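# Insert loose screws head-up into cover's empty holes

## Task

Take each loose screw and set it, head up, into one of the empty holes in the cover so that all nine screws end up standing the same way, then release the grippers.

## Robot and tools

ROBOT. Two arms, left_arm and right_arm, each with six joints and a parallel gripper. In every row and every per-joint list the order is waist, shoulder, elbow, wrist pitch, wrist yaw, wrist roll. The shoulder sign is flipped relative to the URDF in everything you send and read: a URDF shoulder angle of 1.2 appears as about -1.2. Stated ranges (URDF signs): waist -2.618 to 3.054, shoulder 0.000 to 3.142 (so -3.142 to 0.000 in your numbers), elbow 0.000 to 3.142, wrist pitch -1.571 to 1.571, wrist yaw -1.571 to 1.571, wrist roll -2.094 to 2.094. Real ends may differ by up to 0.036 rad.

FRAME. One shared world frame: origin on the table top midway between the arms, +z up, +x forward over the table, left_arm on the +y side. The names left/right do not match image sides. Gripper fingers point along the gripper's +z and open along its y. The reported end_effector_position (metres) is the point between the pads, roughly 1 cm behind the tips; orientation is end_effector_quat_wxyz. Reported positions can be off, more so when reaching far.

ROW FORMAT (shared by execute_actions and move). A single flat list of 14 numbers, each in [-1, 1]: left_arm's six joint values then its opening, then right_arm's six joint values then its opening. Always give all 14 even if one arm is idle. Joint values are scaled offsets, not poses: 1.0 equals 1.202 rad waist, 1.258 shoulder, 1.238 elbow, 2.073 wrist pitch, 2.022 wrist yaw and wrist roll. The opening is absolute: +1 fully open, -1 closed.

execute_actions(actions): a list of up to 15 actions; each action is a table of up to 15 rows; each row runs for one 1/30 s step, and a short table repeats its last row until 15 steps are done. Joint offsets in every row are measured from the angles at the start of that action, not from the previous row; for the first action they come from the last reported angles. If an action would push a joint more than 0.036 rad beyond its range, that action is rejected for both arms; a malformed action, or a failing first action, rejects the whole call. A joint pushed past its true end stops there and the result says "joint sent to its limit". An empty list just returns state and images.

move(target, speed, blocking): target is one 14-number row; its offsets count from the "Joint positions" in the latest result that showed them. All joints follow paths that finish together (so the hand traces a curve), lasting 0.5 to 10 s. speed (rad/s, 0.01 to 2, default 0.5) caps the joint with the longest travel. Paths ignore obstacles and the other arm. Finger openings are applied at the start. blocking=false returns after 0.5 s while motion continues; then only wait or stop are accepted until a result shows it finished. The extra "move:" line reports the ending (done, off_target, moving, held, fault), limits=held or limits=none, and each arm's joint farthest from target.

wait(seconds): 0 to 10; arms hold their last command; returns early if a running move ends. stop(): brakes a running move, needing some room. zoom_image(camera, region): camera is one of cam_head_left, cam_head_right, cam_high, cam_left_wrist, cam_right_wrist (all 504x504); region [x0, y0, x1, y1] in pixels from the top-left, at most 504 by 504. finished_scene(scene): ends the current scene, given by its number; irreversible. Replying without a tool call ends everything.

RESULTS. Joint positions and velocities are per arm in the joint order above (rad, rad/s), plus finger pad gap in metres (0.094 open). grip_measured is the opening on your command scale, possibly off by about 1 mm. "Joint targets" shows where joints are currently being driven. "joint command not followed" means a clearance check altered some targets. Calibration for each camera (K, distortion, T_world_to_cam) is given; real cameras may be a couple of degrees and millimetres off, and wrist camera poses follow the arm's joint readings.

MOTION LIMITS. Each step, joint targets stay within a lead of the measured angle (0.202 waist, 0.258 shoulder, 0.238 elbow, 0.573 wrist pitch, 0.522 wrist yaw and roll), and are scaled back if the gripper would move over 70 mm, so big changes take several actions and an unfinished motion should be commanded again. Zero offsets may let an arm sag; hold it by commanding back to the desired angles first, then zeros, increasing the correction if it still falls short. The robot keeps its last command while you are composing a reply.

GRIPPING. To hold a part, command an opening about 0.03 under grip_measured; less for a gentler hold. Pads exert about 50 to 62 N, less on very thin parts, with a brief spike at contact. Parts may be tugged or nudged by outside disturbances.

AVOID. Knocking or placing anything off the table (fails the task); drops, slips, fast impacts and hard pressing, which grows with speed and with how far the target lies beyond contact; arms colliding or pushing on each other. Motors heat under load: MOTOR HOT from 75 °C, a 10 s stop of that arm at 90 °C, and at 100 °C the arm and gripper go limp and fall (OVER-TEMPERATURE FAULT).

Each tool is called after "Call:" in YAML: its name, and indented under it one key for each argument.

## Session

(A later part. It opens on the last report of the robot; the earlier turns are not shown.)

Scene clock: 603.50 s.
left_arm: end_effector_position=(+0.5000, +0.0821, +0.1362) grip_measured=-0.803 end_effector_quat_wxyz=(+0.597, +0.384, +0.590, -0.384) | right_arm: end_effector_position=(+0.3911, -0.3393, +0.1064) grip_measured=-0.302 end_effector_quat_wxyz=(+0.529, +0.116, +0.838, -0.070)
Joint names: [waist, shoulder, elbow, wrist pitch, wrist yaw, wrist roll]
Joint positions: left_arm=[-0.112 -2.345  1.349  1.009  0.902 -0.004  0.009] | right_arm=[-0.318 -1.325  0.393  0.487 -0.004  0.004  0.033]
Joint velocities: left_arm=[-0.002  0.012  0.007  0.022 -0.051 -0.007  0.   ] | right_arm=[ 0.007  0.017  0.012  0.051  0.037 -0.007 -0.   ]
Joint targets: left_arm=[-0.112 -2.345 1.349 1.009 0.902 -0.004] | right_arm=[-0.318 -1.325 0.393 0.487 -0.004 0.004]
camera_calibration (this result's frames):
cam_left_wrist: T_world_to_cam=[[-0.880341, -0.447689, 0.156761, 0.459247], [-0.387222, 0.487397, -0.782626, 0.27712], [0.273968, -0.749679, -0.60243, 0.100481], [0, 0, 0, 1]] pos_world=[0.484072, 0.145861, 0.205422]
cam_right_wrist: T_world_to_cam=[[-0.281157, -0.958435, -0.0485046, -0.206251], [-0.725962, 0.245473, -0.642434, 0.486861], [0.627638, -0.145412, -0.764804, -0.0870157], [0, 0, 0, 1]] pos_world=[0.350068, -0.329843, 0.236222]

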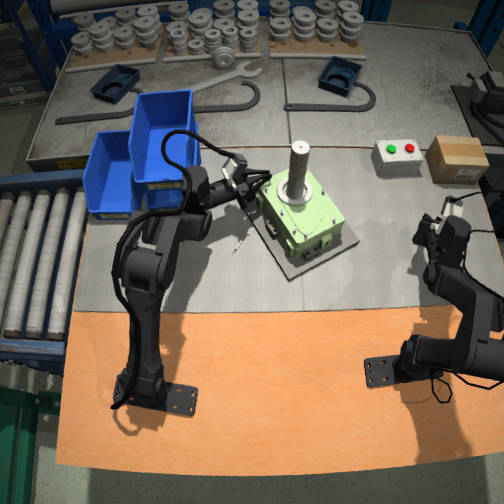

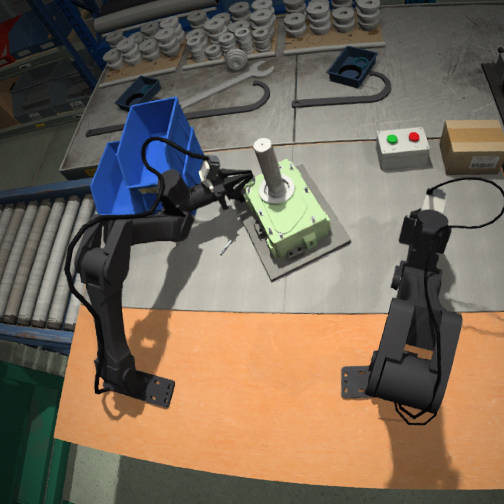

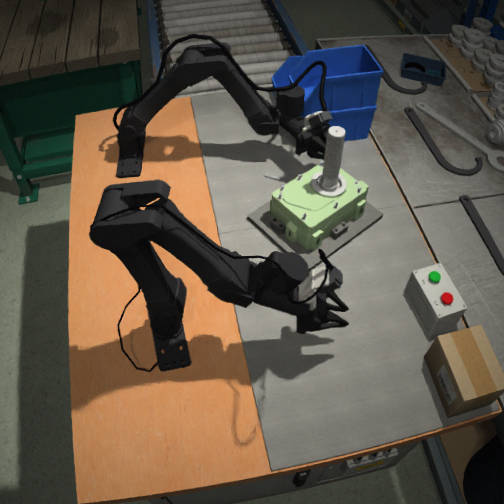

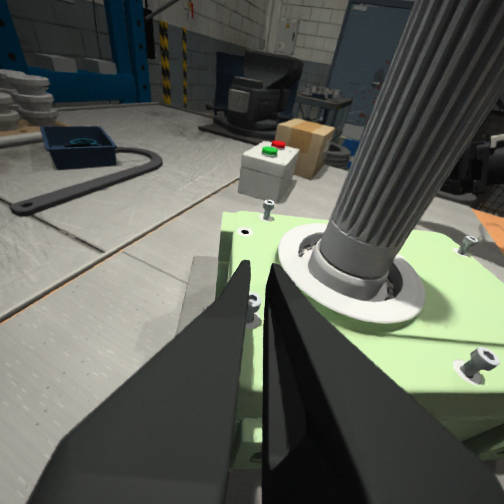

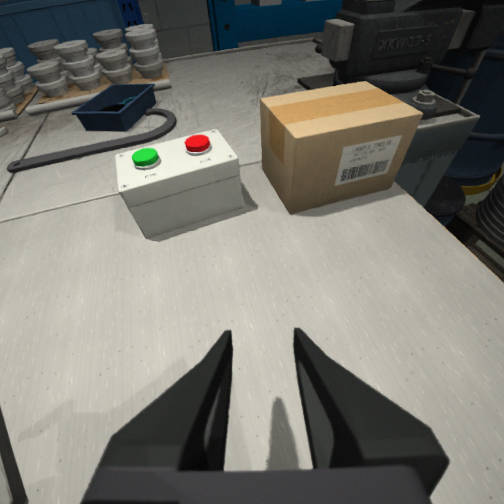

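Call:
move:
  target: [0,0.5,-0.1,0,0,0,-0.7,0,0,0,0,0,0,-0.3]
  speed: 0.3

Call:
move:
  target: [-0.19,0.1,0,-0.95,-0.45,0.04,-0.3,0,0,0,0,0,0,-0.3]
  speed: 0.8

Scene clock: 641.93 s.
left_arm: end_effector_position=(+0.3983, +0.1078, +0.4068) grip_measured=-0.703 end_effector_quat_wxyz=(+0.745, +0.429, +0.402, -0.314) | right_arm: end_effector_position=(+0.3911, -0.3393, +0.1064) grip_measured=-0.302 end_effector_quat_wxyz=(+0.529, +0.116, +0.838, -0.070)
Joint names: [waist, shoulder, elbow, wrist pitch, wrist yaw, wrist roll]
Joint positions: left_arm=[-0.112 -1.732  1.243  1.01   0.902 -0.004  0.014] | right_arm=[-0.318 -1.325  0.393  0.487 -0.004  0.004  0.033]
Joint velocities: left_arm=[ 0.002 -0.002  0.002 -0.051  0.007  0.081  0.001] | right_arm=[-0.012 -0.012  0.002 -0.051  0.007 -0.007 -0.   ]
Joint targets: left_arm=[-0.112 -1.717 1.225 1.009 0.902 -0.004] | right_arm=[-0.318 -1.325 0.393 0.487 -0.004 0.004]
move: done; limits=none; left_arm: farthest joint: the elbow, 0.018 radians from its target (0.123 radians at the start); right_arm: farthest joint: the waist, 0.000 radians from its target (0.000 radians at the start)
camera_calibration (this result's frames):
cam_left_wrist: T_world_to_cam=[[-0.863127, -0.452028, -0.225129, 0.487706], [0.0426012, 0.379043, -0.924398, 0.335133], [0.503188, -0.807463, -0.307906, 0.105705], [0, 0, 0, 1]] pos_world=[0.353486, 0.17878, 0.452141]
cam_right_wrist: T_world_to_cam=[[-0.281157, -0.958435, -0.0485046, -0.206251], [-0.725962, 0.245473, -0.642434, 0.486861], [0.627638, -0.145412, -0.764804, -0.0870157], [0, 0, 0, 1]] pos_world=[0.350068, -0.329843, 0.236222]

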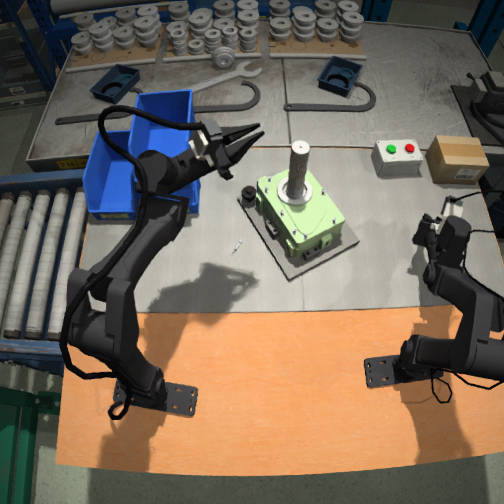

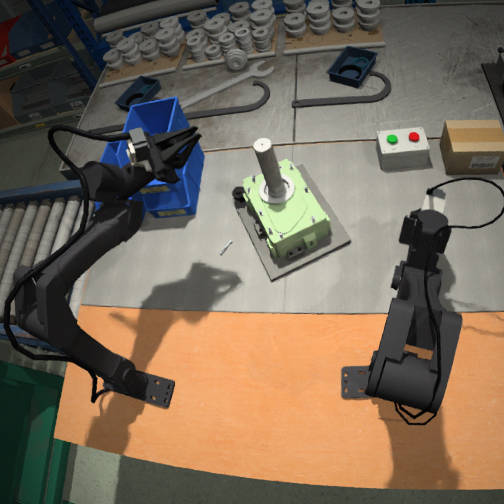

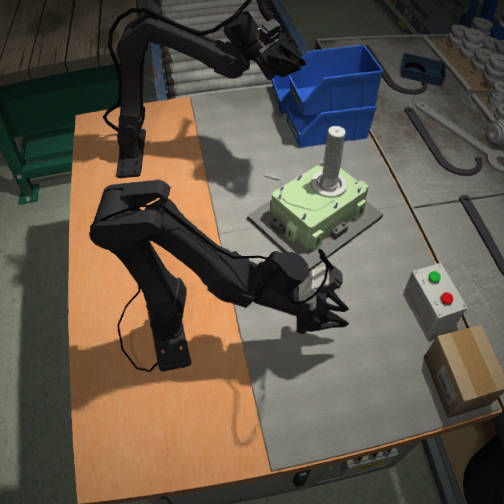

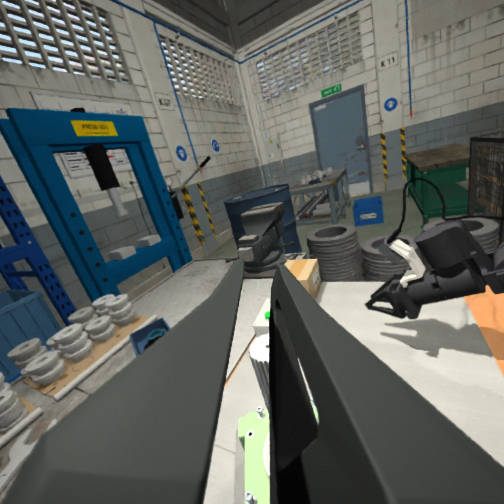

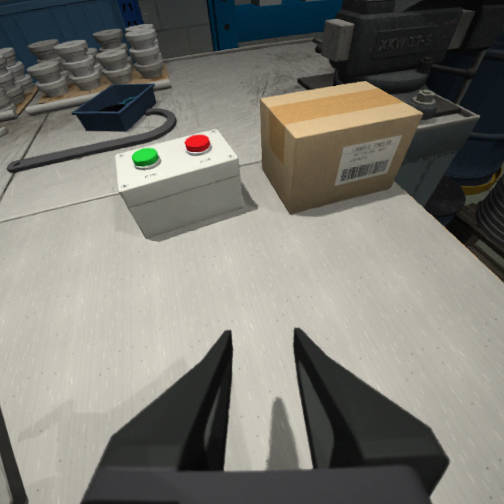

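Scene clock: 645.23 s.
left_arm: end_effector_position=(+0.2905, +0.2013, +0.1036) grip_measured=-0.303 end_effector_quat_wxyz=(+0.118, +0.262, +0.958, -0.025) | right_arm: end_effector_position=(+0.3911, -0.3393, +0.1064) grip_measured=-0.302 end_effector_quat_wxyz=(+0.529, +0.116, +0.838, -0.070)
Joint names: [waist, shoulder, elbow, wrist pitch, wrist yaw, wrist roll]
Joint positions: left_arm=[-0.332 -1.631  1.243 -0.941  0.001  0.067  0.033] | right_arm=[-0.318 -1.325  0.393  0.487 -0.004  0.004  0.033]
Joint velocities: left_arm=[-0.017 -0.002 -0.002  0.081  0.022 -0.022  0.   ] | right_arm=[-0.012  0.002 -0.007  0.051 -0.007  0.051 -0.   ]
Joint targets: left_arm=[-0.341 -1.607 1.243 -0.960 -0.008 0.077] | right_arm=[-0.318 -1.325 0.393 0.487 -0.004 0.004]
move: off_target (left_arm); limits=none; left_arm: farthest joint: the shoulder, 0.025 radians from its target (0.126 radians at the start); right_arm: farthest joint: the waist, 0.000 radians from its target (0.000 radians at the start)
camera_calibration (this result's frames):
cam_left_wrist: T_world_to_cam=[[-0.354498, -0.934761, -0.0235393, 0.29719], [-0.858981, 0.315606, 0.403168, 0.161142], [-0.369437, 0.163142, -0.914823, 0.263079], [0, 0, 0, 1]] pos_world=[0.340962, 0.184025, 0.182699]
cam_right_wrist: T_world_to_cam=[[-0.281157, -0.958435, -0.0485046, -0.206251], [-0.725962, 0.245473, -0.642434, 0.486861], [0.627638, -0.145412, -0.764804, -0.0870157], [0, 0, 0, 1]] pos_world=[0.350068, -0.329843, 0.236222]

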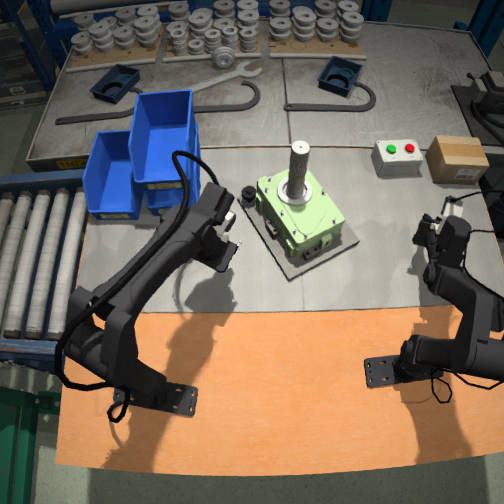

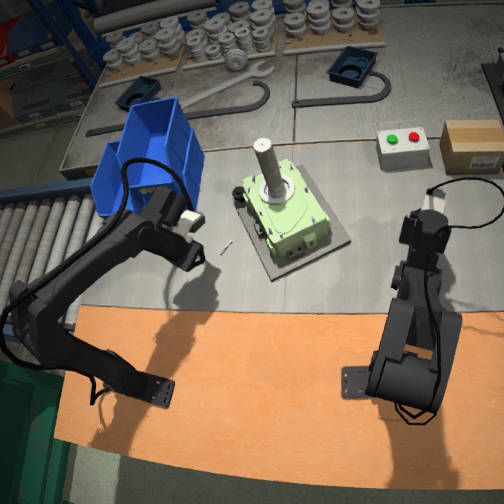

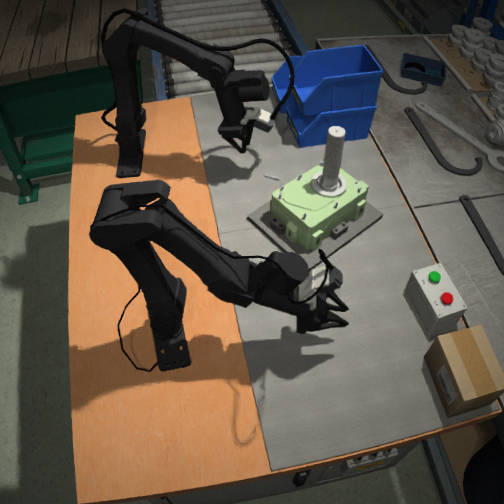

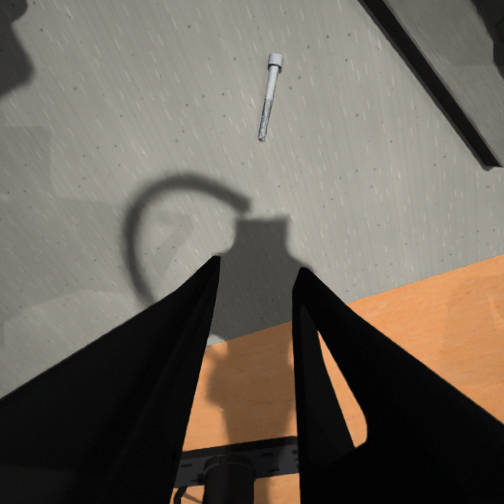

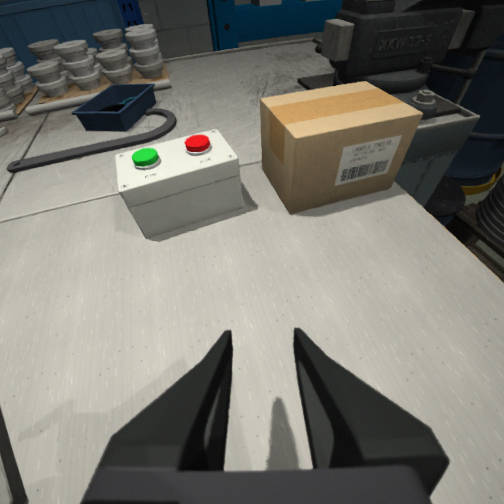

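Call:
move:
  target: [0,-0.47,0.435,-0.088,0,0,-0.3,0,0,0,0,0,0,-0.3]
  speed: 0.25

Scene clock: 651.83 s.
left_arm: end_effector_position=(+0.3624, +0.1651, +0.0266) grip_measured=-0.303 end_effector_quat_wxyz=(+0.002, +0.264, +0.965, -0.001) | right_arm: end_effector_position=(+0.3911, -0.3393, +0.1064) grip_measured=-0.302 end_effector_quat_wxyz=(+0.529, +0.116, +0.838, -0.070)
Joint names: [waist, shoulder, elbow, wrist pitch, wrist yaw, wrist roll]
Joint positions: left_arm=[-0.332 -2.213  1.753 -1.105  0.001  0.067  0.033] | right_arm=[-0.318 -1.325  0.393  0.487 -0.004  0.004  0.033]
Joint velocities: left_arm=[ 0.002  0.027 -0.007  0.051 -0.022 -0.11   0.001] | right_arm=[-0.022 -0.002 -0.012 -0.081  0.007 -0.007 -0.   ]
Joint targets: left_arm=[-0.332 -2.222 1.781 -1.123 0.001 0.067] | right_arm=[-0.318 -1.325 0.393 0.487 -0.004 0.004]
move: off_target (left_arm); limits=none; left_arm: farthest joint: the elbow, 0.029 radians from its target (0.539 radians at the start); right_arm: farthest joint: the waist, 0.000 radians from its target (0.000 radians at the start)
camera_calibration (this result's frames):
cam_left_wrist: T_world_to_cam=[[-0.362361, -0.930815, -0.0477169, 0.28988], [-0.752037, 0.261754, 0.604917, 0.2302], [-0.550576, 0.255084, -0.794857, 0.272393], [0, 0, 0, 1]] pos_world=[0.428133, 0.140086, 0.0910934]
cam_right_wrist: T_world_to_cam=[[-0.281157, -0.958435, -0.0485046, -0.206251], [-0.725962, 0.245473, -0.642434, 0.486861], [0.627638, -0.145412, -0.764804, -0.0870157], [0, 0, 0, 1]] pos_world=[0.350068, -0.329843, 0.236222]

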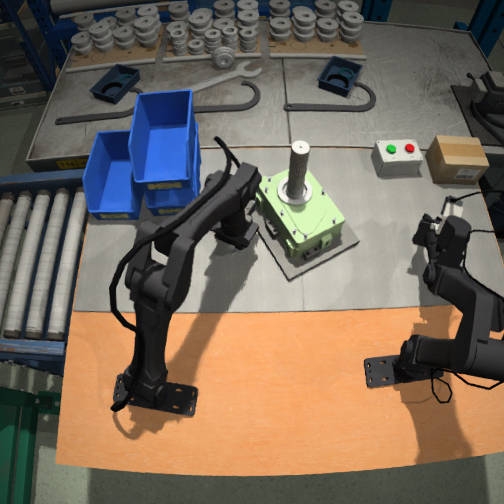

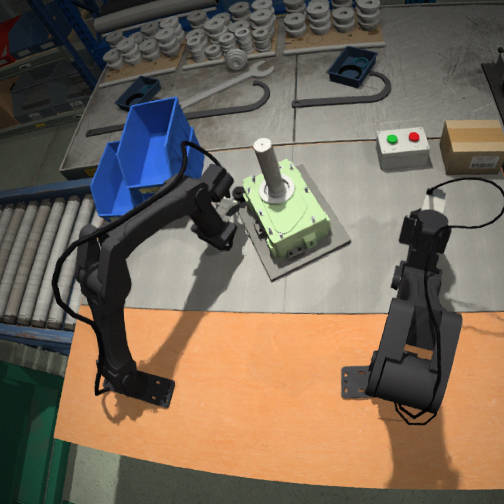

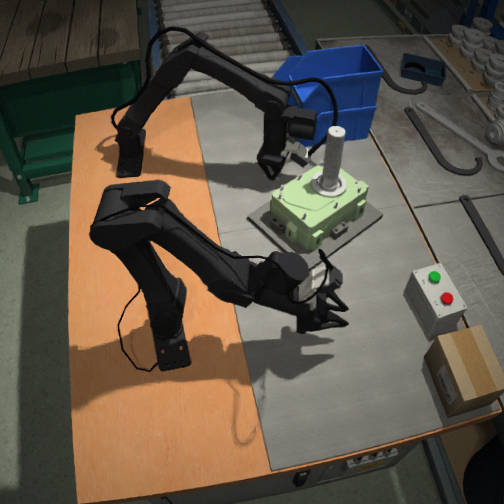

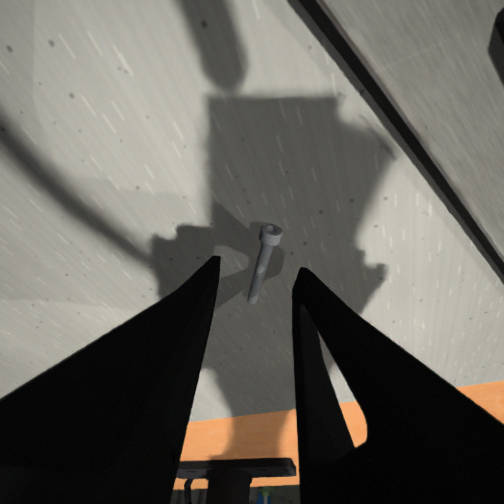

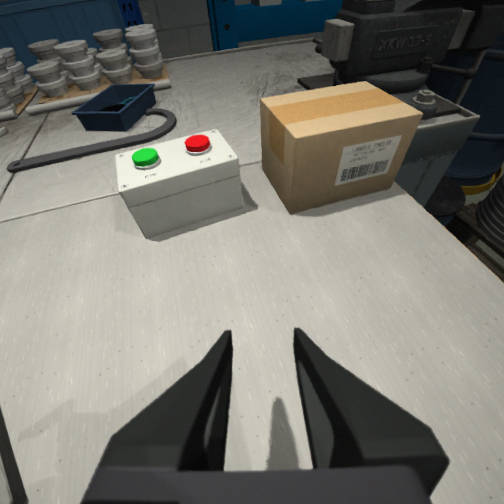

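Call:
move:
  target: [0,-0.038,0,0.015,0,0,-0.3,0,0,0,0,0,0,-0.3]
  speed: 0.04

Call:
execute_actions:
  actions:
    - [[0,0,0,0,0,0,-0.6,0,0,0,0,0,0,-0.3]]
    - [[0,0,0,0,0,0,-0.8,0,0,0,0,0,0,-0.3]]
    - [[0,0,0,0,0,0,-0.95,0,0,0,0,0,0,-0.3]]
    - [[0,0,0,0,0,0,-0.95,0,0,0,0,0,0,-0.3]]

Scene clock: 660.27 s.
left_arm: end_effector_position=(+0.3621, +0.1652, +0.0171) grip_measured=-0.303 end_effector_quat_wxyz=(-0.005, +0.264, +0.965, +0.001) | right_arm: end_effector_position=(+0.3911, -0.3393, +0.1064) grip_measured=-0.302 end_effector_quat_wxyz=(+0.529, +0.116, +0.838, -0.070)
Joint names: [waist, shoulder, elbow, wrist pitch, wrist yaw, wrist roll]
Joint positions: left_arm=[-0.332 -2.236  1.753 -1.098  0.001  0.067  0.033] | right_arm=[-0.318 -1.325  0.393  0.487 -0.004  0.004  0.033]
Joint velocities: left_arm=[ 0.012  0.007 -0.012  0.022 -0.007  0.022 -0.001] | right_arm=[-0.007 -0.002  0.002  0.066  0.037  0.051 -0.   ]
Joint targets: left_arm=[-0.332 -2.261 1.753 -1.074 0.001 0.067] | right_arm=[-0.318 -1.325 0.393 0.487 -0.004 0.004]
move: off_target (left_arm); limits=none; left_arm: farthest joint: the shoulder, 0.025 radians from its target (0.048 radians at the start); right_arm: farthest joint: the waist, 0.000 radians from its target (0.000 radians at the start)
camera_calibration (this result's frames):
cam_left_wrist: T_world_to_cam=[[-0.363038, -0.930474, -0.0492056, 0.289678], [-0.743503, 0.257451, 0.617189, 0.233034], [-0.56161, 0.260648, -0.785275, 0.267588], [0, 0, 0, 1]] pos_world=[0.428706, 0.139797, 0.0805576]
cam_right_wrist: T_world_to_cam=[[-0.281157, -0.958435, -0.0485046, -0.206251], [-0.725962, 0.245473, -0.642434, 0.486861], [0.627638, -0.145412, -0.764804, -0.0870157], [0, 0, 0, 1]] pos_world=[0.350068, -0.329843, 0.236222]

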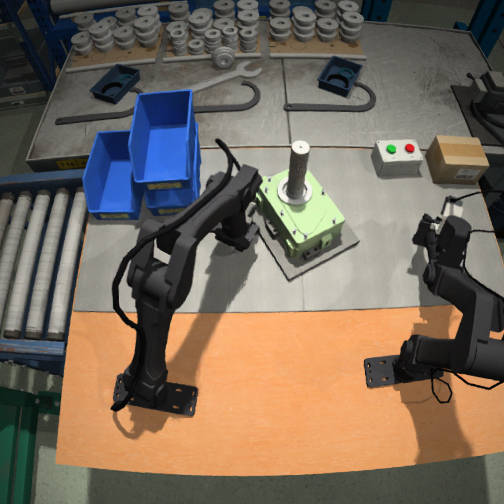

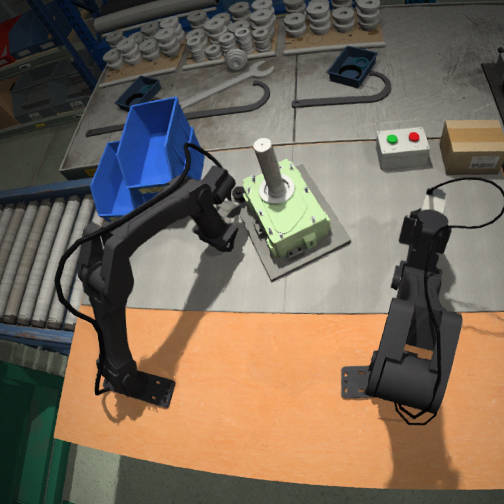

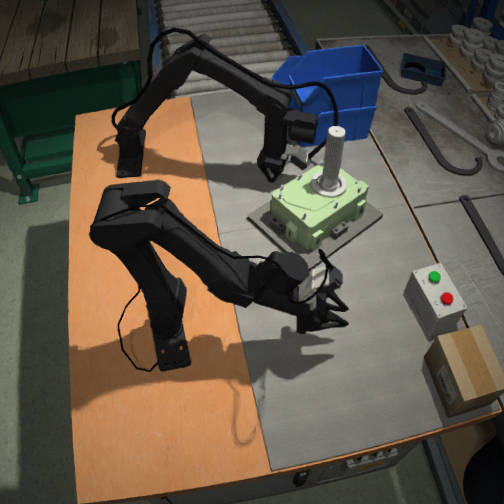

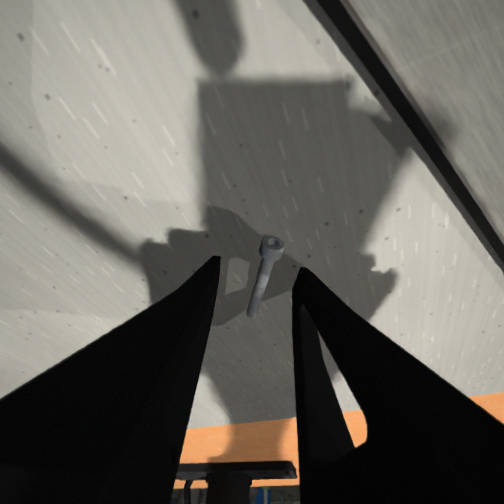

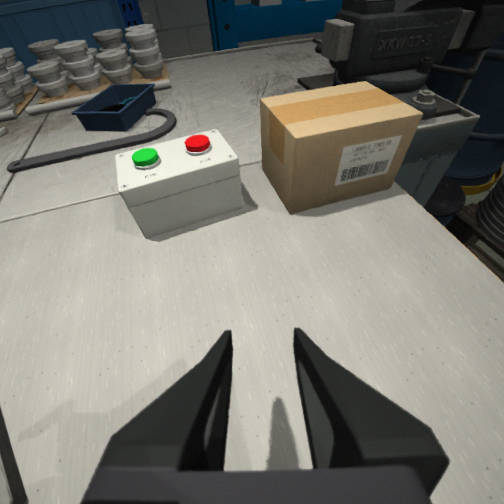

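Scene clock: 662.27 s.
left_arm: end_effector_position=(+0.3621, +0.1652, +0.0171) grip_measured=-0.925 end_effector_quat_wxyz=(-0.005, +0.264, +0.965, +0.001) | right_arm: end_effector_position=(+0.3911, -0.3393, +0.1064) grip_measured=-0.302 end_effector_quat_wxyz=(+0.529, +0.116, +0.838, -0.070)
Joint names: [waist, shoulder, elbow, wrist pitch, wrist yaw, wrist roll]
Joint positions: left_arm=[-0.332 -2.236  1.753 -1.098  0.001  0.067  0.004] | right_arm=[-0.318 -1.325  0.393  0.487 -0.004  0.004  0.033]
Joint velocities: left_arm=[-0.007 -0.017 -0.017 -0.037 -0.037  0.051 -0.001] | right_arm=[-0.032  0.002 -0.007 -0.066  0.022  0.022  0.   ]
Joint targets: left_arm=[-0.332 -2.236 1.753 -1.098 0.001 0.067] | right_arm=[-0.318 -1.325 0.393 0.487 -0.004 0.004]
camera_calibration (this result's frames):
cam_left_wrist: T_world_to_cam=[[-0.363038, -0.930474, -0.0492056, 0.289678], [-0.743503, 0.257451, 0.617189, 0.233034], [-0.56161, 0.260648, -0.785275, 0.267588], [0, 0, 0, 1]] pos_world=[0.428706, 0.139797, 0.0805576]
cam_right_wrist: T_world_to_cam=[[-0.281157, -0.958435, -0.0485046, -0.206251], [-0.725962, 0.245473, -0.642434, 0.486861], [0.627638, -0.145412, -0.764804, -0.0870157], [0, 0, 0, 1]] pos_world=[0.350068, -0.329843, 0.236222]

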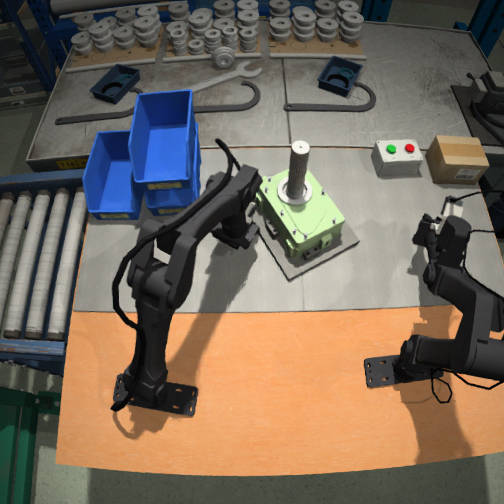

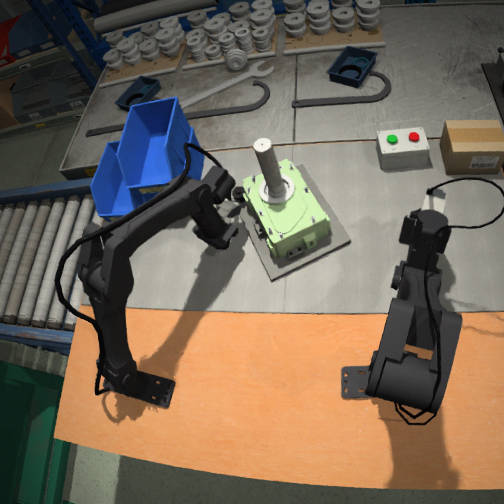

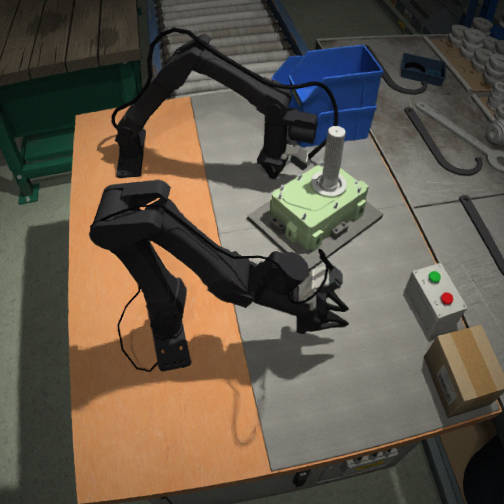

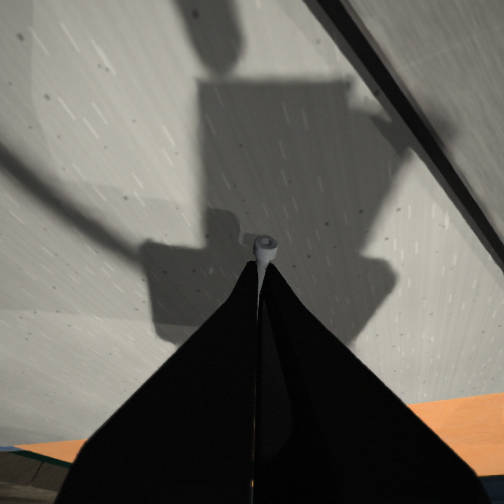

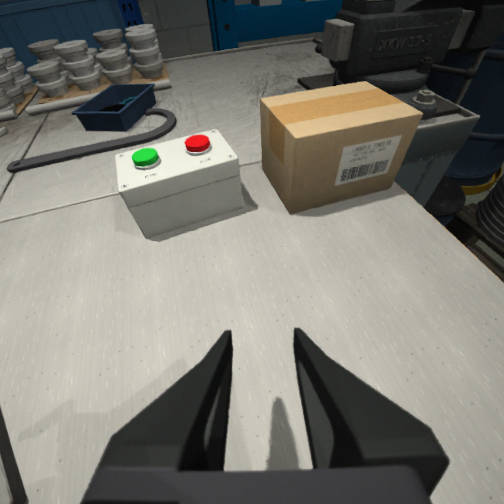

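Call:
move:
  target: [-0.06,0.58,-0.54,0.1,0,-0.037,-0.95,0,0,0,0,0,0,-0.3]
  speed: 0.4

Call:
move:
  target: [0,0,0,0.66,0.625,0,-0.95,0,0,0,0,0,0,-0.3]
  speed: 0.6

Call:
move:
  target: [0.265,-0.4,0.4,0,0,0,-0.95,0,0,0,0,0,0,-0.3]
  speed: 0.3

Scene clock: 684.43 s.
left_arm: end_effector_position=(+0.2538, +0.1974, +0.0936) grip_measured=-0.925 end_effector_quat_wxyz=(+0.113, +0.261, +0.958, -0.031) | right_arm: end_effector_position=(+0.3911, -0.3393, +0.1064) grip_measured=-0.302 end_effector_quat_wxyz=(+0.529, +0.116, +0.838, -0.070)
Joint names: [waist, shoulder, elbow, wrist pitch, wrist yaw, wrist roll]
Joint positions: left_arm=[-0.396 -1.528  1.1   -0.907  0.001  0.002  0.004] | right_arm=[-0.318 -1.325  0.393  0.487 -0.004  0.004  0.033]
Joint velocities: left_arm=[ 0.002  0.002  0.022  0.066  0.007  0.037 -0.   ] | right_arm=[-0.002  0.012 -0.022 -0.007  0.095  0.022  0.   ]
Joint targets: left_arm=[-0.405 -1.506 1.084 -0.890 0.001 -0.008] | right_arm=[-0.318 -1.325 0.393 0.487 -0.004 0.004]
move: off_target (left_arm); limits=none; left_arm: farthest joint: the shoulder, 0.022 radians from its target (0.730 radians at the start); right_arm: farthest joint: the waist, 0.000 radians from its target (0.000 radians at the start)
camera_calibration (this result's frames):
cam_left_wrist: T_world_to_cam=[[-0.355269, -0.934715, -0.00955823, 0.279238], [-0.853669, 0.320265, 0.410707, 0.131904], [-0.380833, 0.154071, -0.911717, 0.24542], [0, 0, 0, 1]] pos_world=[0.305271, 0.180952, 0.172248]
cam_right_wrist: T_world_to_cam=[[-0.281157, -0.958435, -0.0485046, -0.206251], [-0.725962, 0.245473, -0.642434, 0.486861], [0.627638, -0.145412, -0.764804, -0.0870157], [0, 0, 0, 1]] pos_world=[0.350068, -0.329843, 0.236222]

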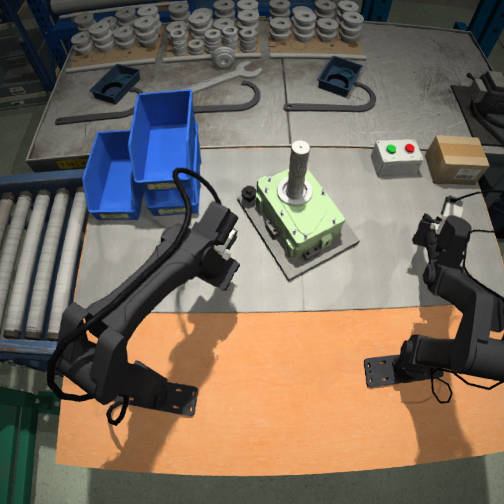

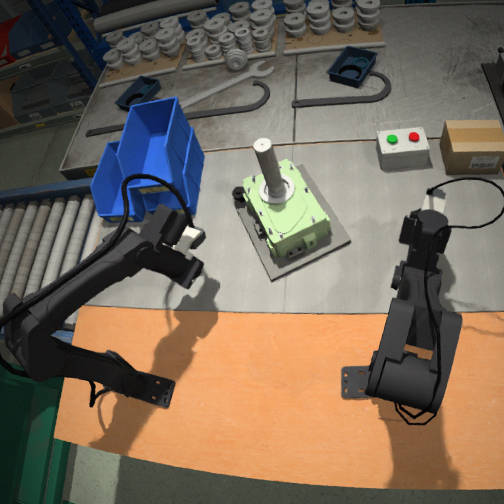

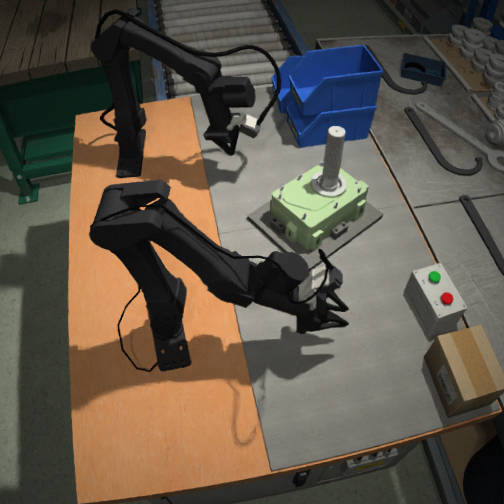

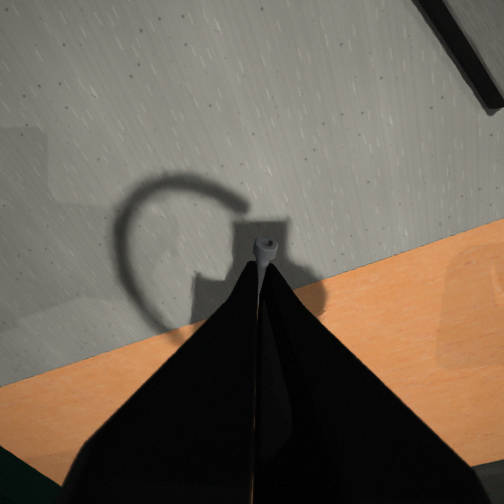

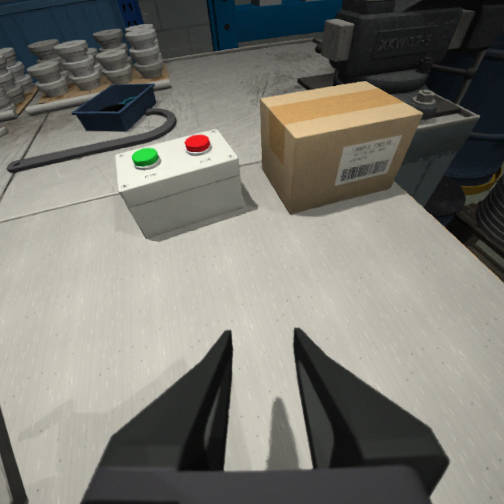

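Scene clock: 687.53 s.
left_arm: end_effector_position=(+0.2265, +0.0172, +0.3379) grip_measured=-0.925 end_effector_quat_wxyz=(+0.451, +0.554, +0.436, -0.548) | right_arm: end_effector_position=(+0.3911, -0.3393, +0.1064) grip_measured=-0.302 end_effector_quat_wxyz=(+0.529, +0.116, +0.838, -0.070)
Joint names: [waist, shoulder, elbow, wrist pitch, wrist yaw, wrist roll]
Joint positions: left_arm=[-0.396 -1.528  1.1    0.449  1.256  0.002  0.004] | right_arm=[-0.318 -1.325  0.393  0.487 -0.004  0.004  0.033]
Joint velocities: left_arm=[-0.032 -0.007  0.007 -0.022  0.022 -0.022  0.001] | right_arm=[-0.012  0.007 -0.007 -0.095 -0.022 -0.037  0.   ]
Joint targets: left_arm=[-0.396 -1.528 1.100 0.461 1.265 0.002] | right_arm=[-0.318 -1.325 0.393 0.487 -0.004 0.004]
move: done; limits=none; left_arm: farthest joint: the wrist pitch, 0.012 radians from its target (1.368 radians at the start); right_arm: farthest joint: the waist, 0.000 radians from its target (0.000 radians at the start)
camera_calibration (this result's frames):
cam_left_wrist: T_world_to_cam=[[-0.976256, 0.164851, 0.140528, 0.17442], [-0.00823249, 0.620028, -0.784537, 0.273192], [-0.216463, -0.767066, -0.603949, 0.36007], [0, 0, 0, 1]] pos_world=[0.25047, 0.0780568, 0.407282]
cam_right_wrist: T_world_to_cam=[[-0.281157, -0.958435, -0.0485046, -0.206251], [-0.725962, 0.245473, -0.642434, 0.486861], [0.627638, -0.145412, -0.764804, -0.0870157], [0, 0, 0, 1]] pos_world=[0.350068, -0.329843, 0.236222]

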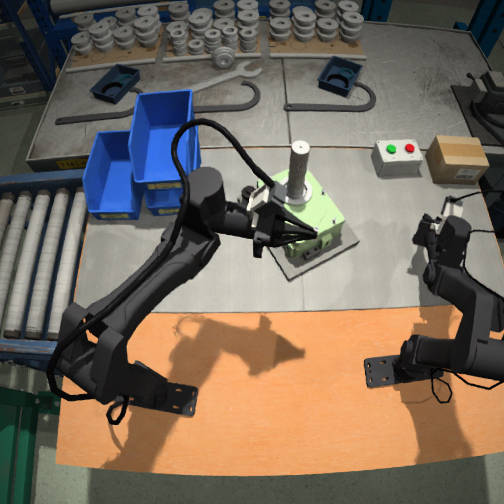

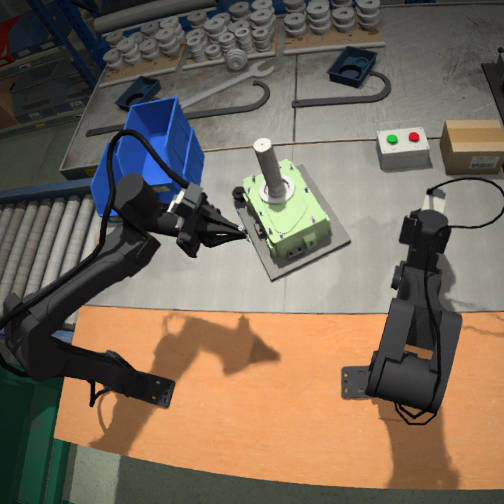

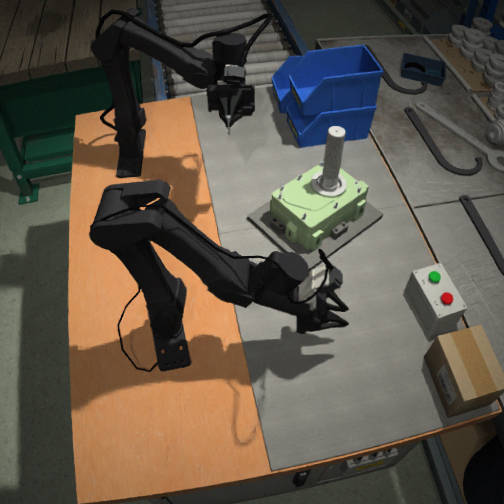

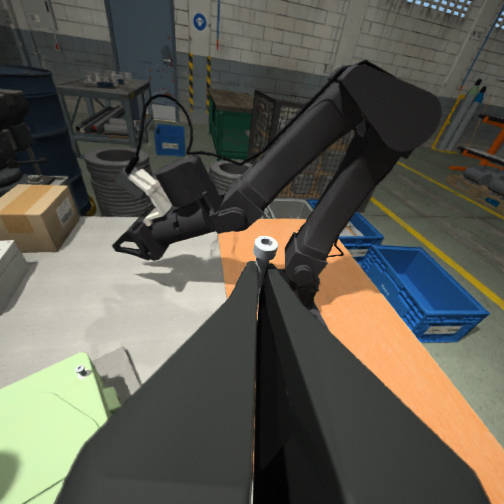

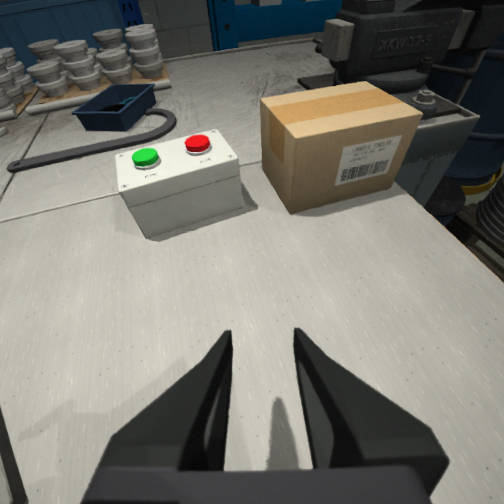

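Scene clock: 689.60 s.
left_arm: end_effector_position=(+0.4421, +0.0836, +0.3004) grip_measured=-0.925 end_effector_quat_wxyz=(+0.522, +0.473, +0.527, -0.475) | right_arm: end_effector_position=(+0.3911, -0.3393, +0.1064) grip_measured=-0.302 end_effector_quat_wxyz=(+0.529, +0.116, +0.838, -0.070)
Joint names: [waist, shoulder, elbow, wrist pitch, wrist yaw, wrist roll]
Joint positions: left_arm=[-0.079 -2.023  1.565  0.45   1.257  0.002  0.004] | right_arm=[-0.318 -1.325  0.393  0.487 -0.004  0.004  0.033]
Joint velocities: left_arm=[-0.002  0.007 -0.012  0.081 -0.007 -0.007  0.001] | right_arm=[ 0.017 -0.002 -0.007  0.007  0.037 -0.007  0.001]
Joint targets: left_arm=[-0.077 -2.031 1.595 0.449 1.256 0.002] | right_arm=[-0.318 -1.325 0.393 0.487 -0.004 0.004]
move: off_target (left_arm); limits=none; left_arm: farthest joint: the elbow, 0.030 radians from its target (0.495 radians at the start); right_arm: farthest joint: the waist, 0.000 radians from its target (0.000 radians at the start)
camera_calibration (this result's frames):
cam_left_wrist: T_world_to_cam=[[-0.974627, -0.147914, 0.167999, 0.396389], [-0.22332, 0.591654, -0.774645, 0.298858], [0.015183, -0.792507, -0.609674, 0.336491], [0, 0, 0, 1]] pos_world=[0.447963, 0.148482, 0.370065]
cam_right_wrist: T_world_to_cam=[[-0.281157, -0.958435, -0.0485046, -0.206251], [-0.725962, 0.245473, -0.642434, 0.486861], [0.627638, -0.145412, -0.764804, -0.0870157], [0, 0, 0, 1]] pos_world=[0.350068, -0.329843, 0.236222]

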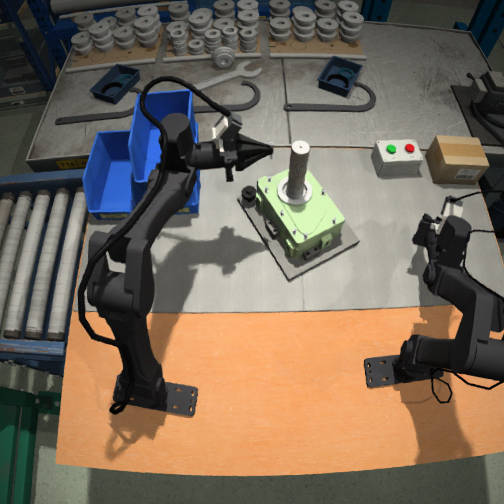

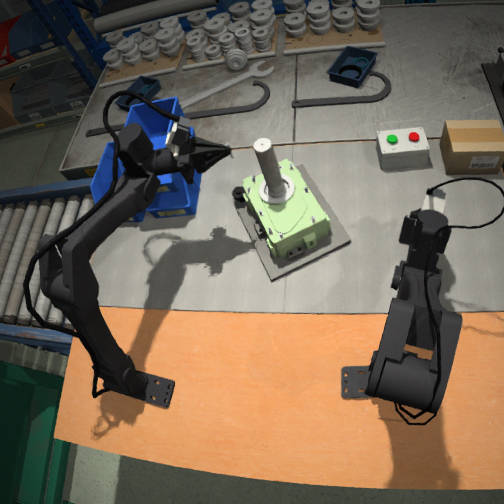

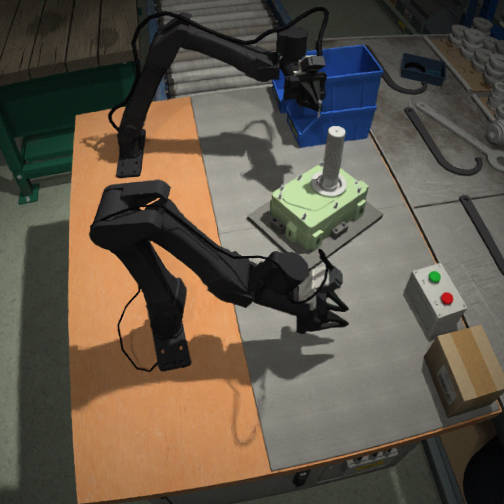

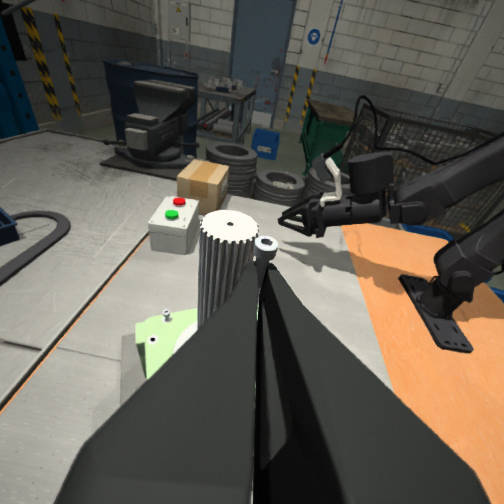

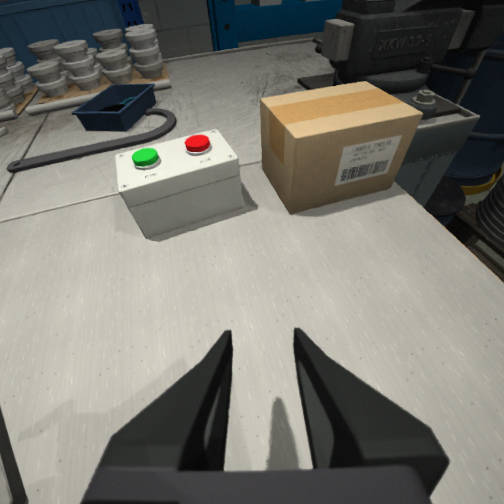

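Call:
move:
  target: [-0.03,-0.49,0.748,-0.149,0,0,-0.95,0,0,0,0,0,0,-0.3]
  speed: 0.3

Scene clock: 698.43 s.
left_arm: end_effector_position=(+0.5501, +0.0424, +0.2697) grip_measured=-0.925 end_effector_quat_wxyz=(+0.519, +0.483, +0.516, -0.481) | right_arm: end_effector_position=(+0.3911, -0.3393, +0.1064) grip_measured=-0.302 end_effector_quat_wxyz=(+0.529, +0.116, +0.838, -0.070)
Joint names: [waist, shoulder, elbow, wrist pitch, wrist yaw, wrist roll]
Joint positions: left_arm=[-0.107 -2.625  2.464  0.164  1.257  0.002  0.004] | right_arm=[-0.318 -1.325  0.393  0.487 -0.004  0.004  0.033]
Joint velocities: left_arm=[-0.007  0.002 -0.017  0.022 -0.022  0.125  0.   ] | right_arm=[ 0.007  0.022  0.002 -0.051  0.037  0.081 -0.   ]
Joint targets: left_arm=[-0.115 -2.640 2.491 0.141 1.257 0.002] | right_arm=[-0.318 -1.325 0.393 0.487 -0.004 0.004]
move: off_target (left_arm); limits=none; left_arm: farthest joint: the elbow, 0.027 radians from its target (0.926 radians at the start); right_arm: farthest joint: the waist, 0.000 radians from its target (0.000 radians at the start)
camera_calibration (this result's frames):
cam_left_wrist: T_world_to_cam=[[-0.980396, -0.119856, 0.156391, 0.50584], [-0.197037, 0.595379, -0.77891, 0.310124], [0.000245407, -0.794455, -0.607324, 0.291101], [0, 0, 0, 1]] pos_world=[0.556958, 0.107253, 0.339243]
cam_right_wrist: T_world_to_cam=[[-0.281157, -0.958435, -0.0485046, -0.206251], [-0.725962, 0.245473, -0.642434, 0.486861], [0.627638, -0.145412, -0.764804, -0.0870157], [0, 0, 0, 1]] pos_world=[0.350068, -0.329843, 0.236222]

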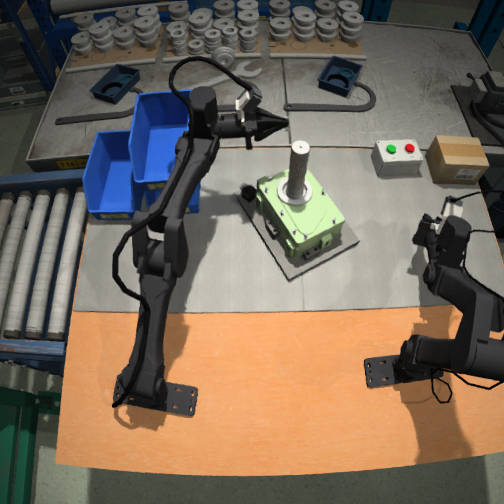

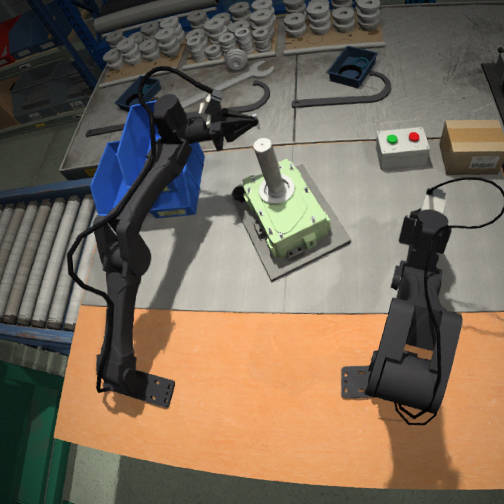

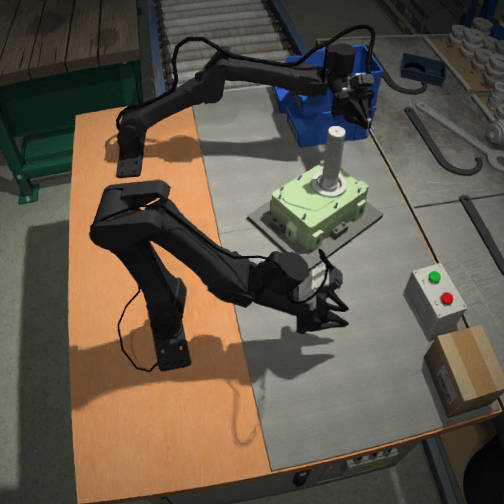

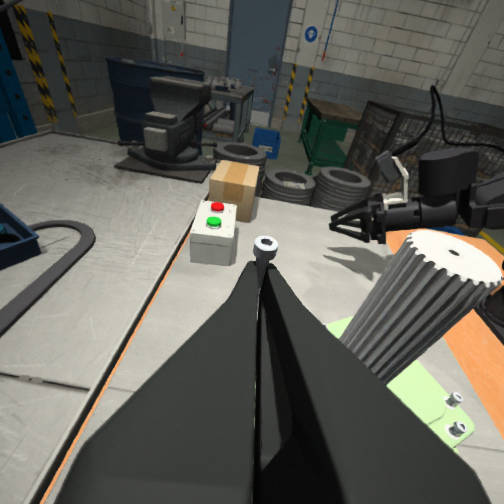

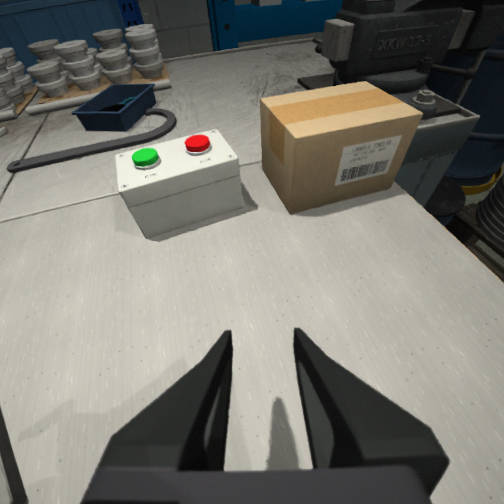

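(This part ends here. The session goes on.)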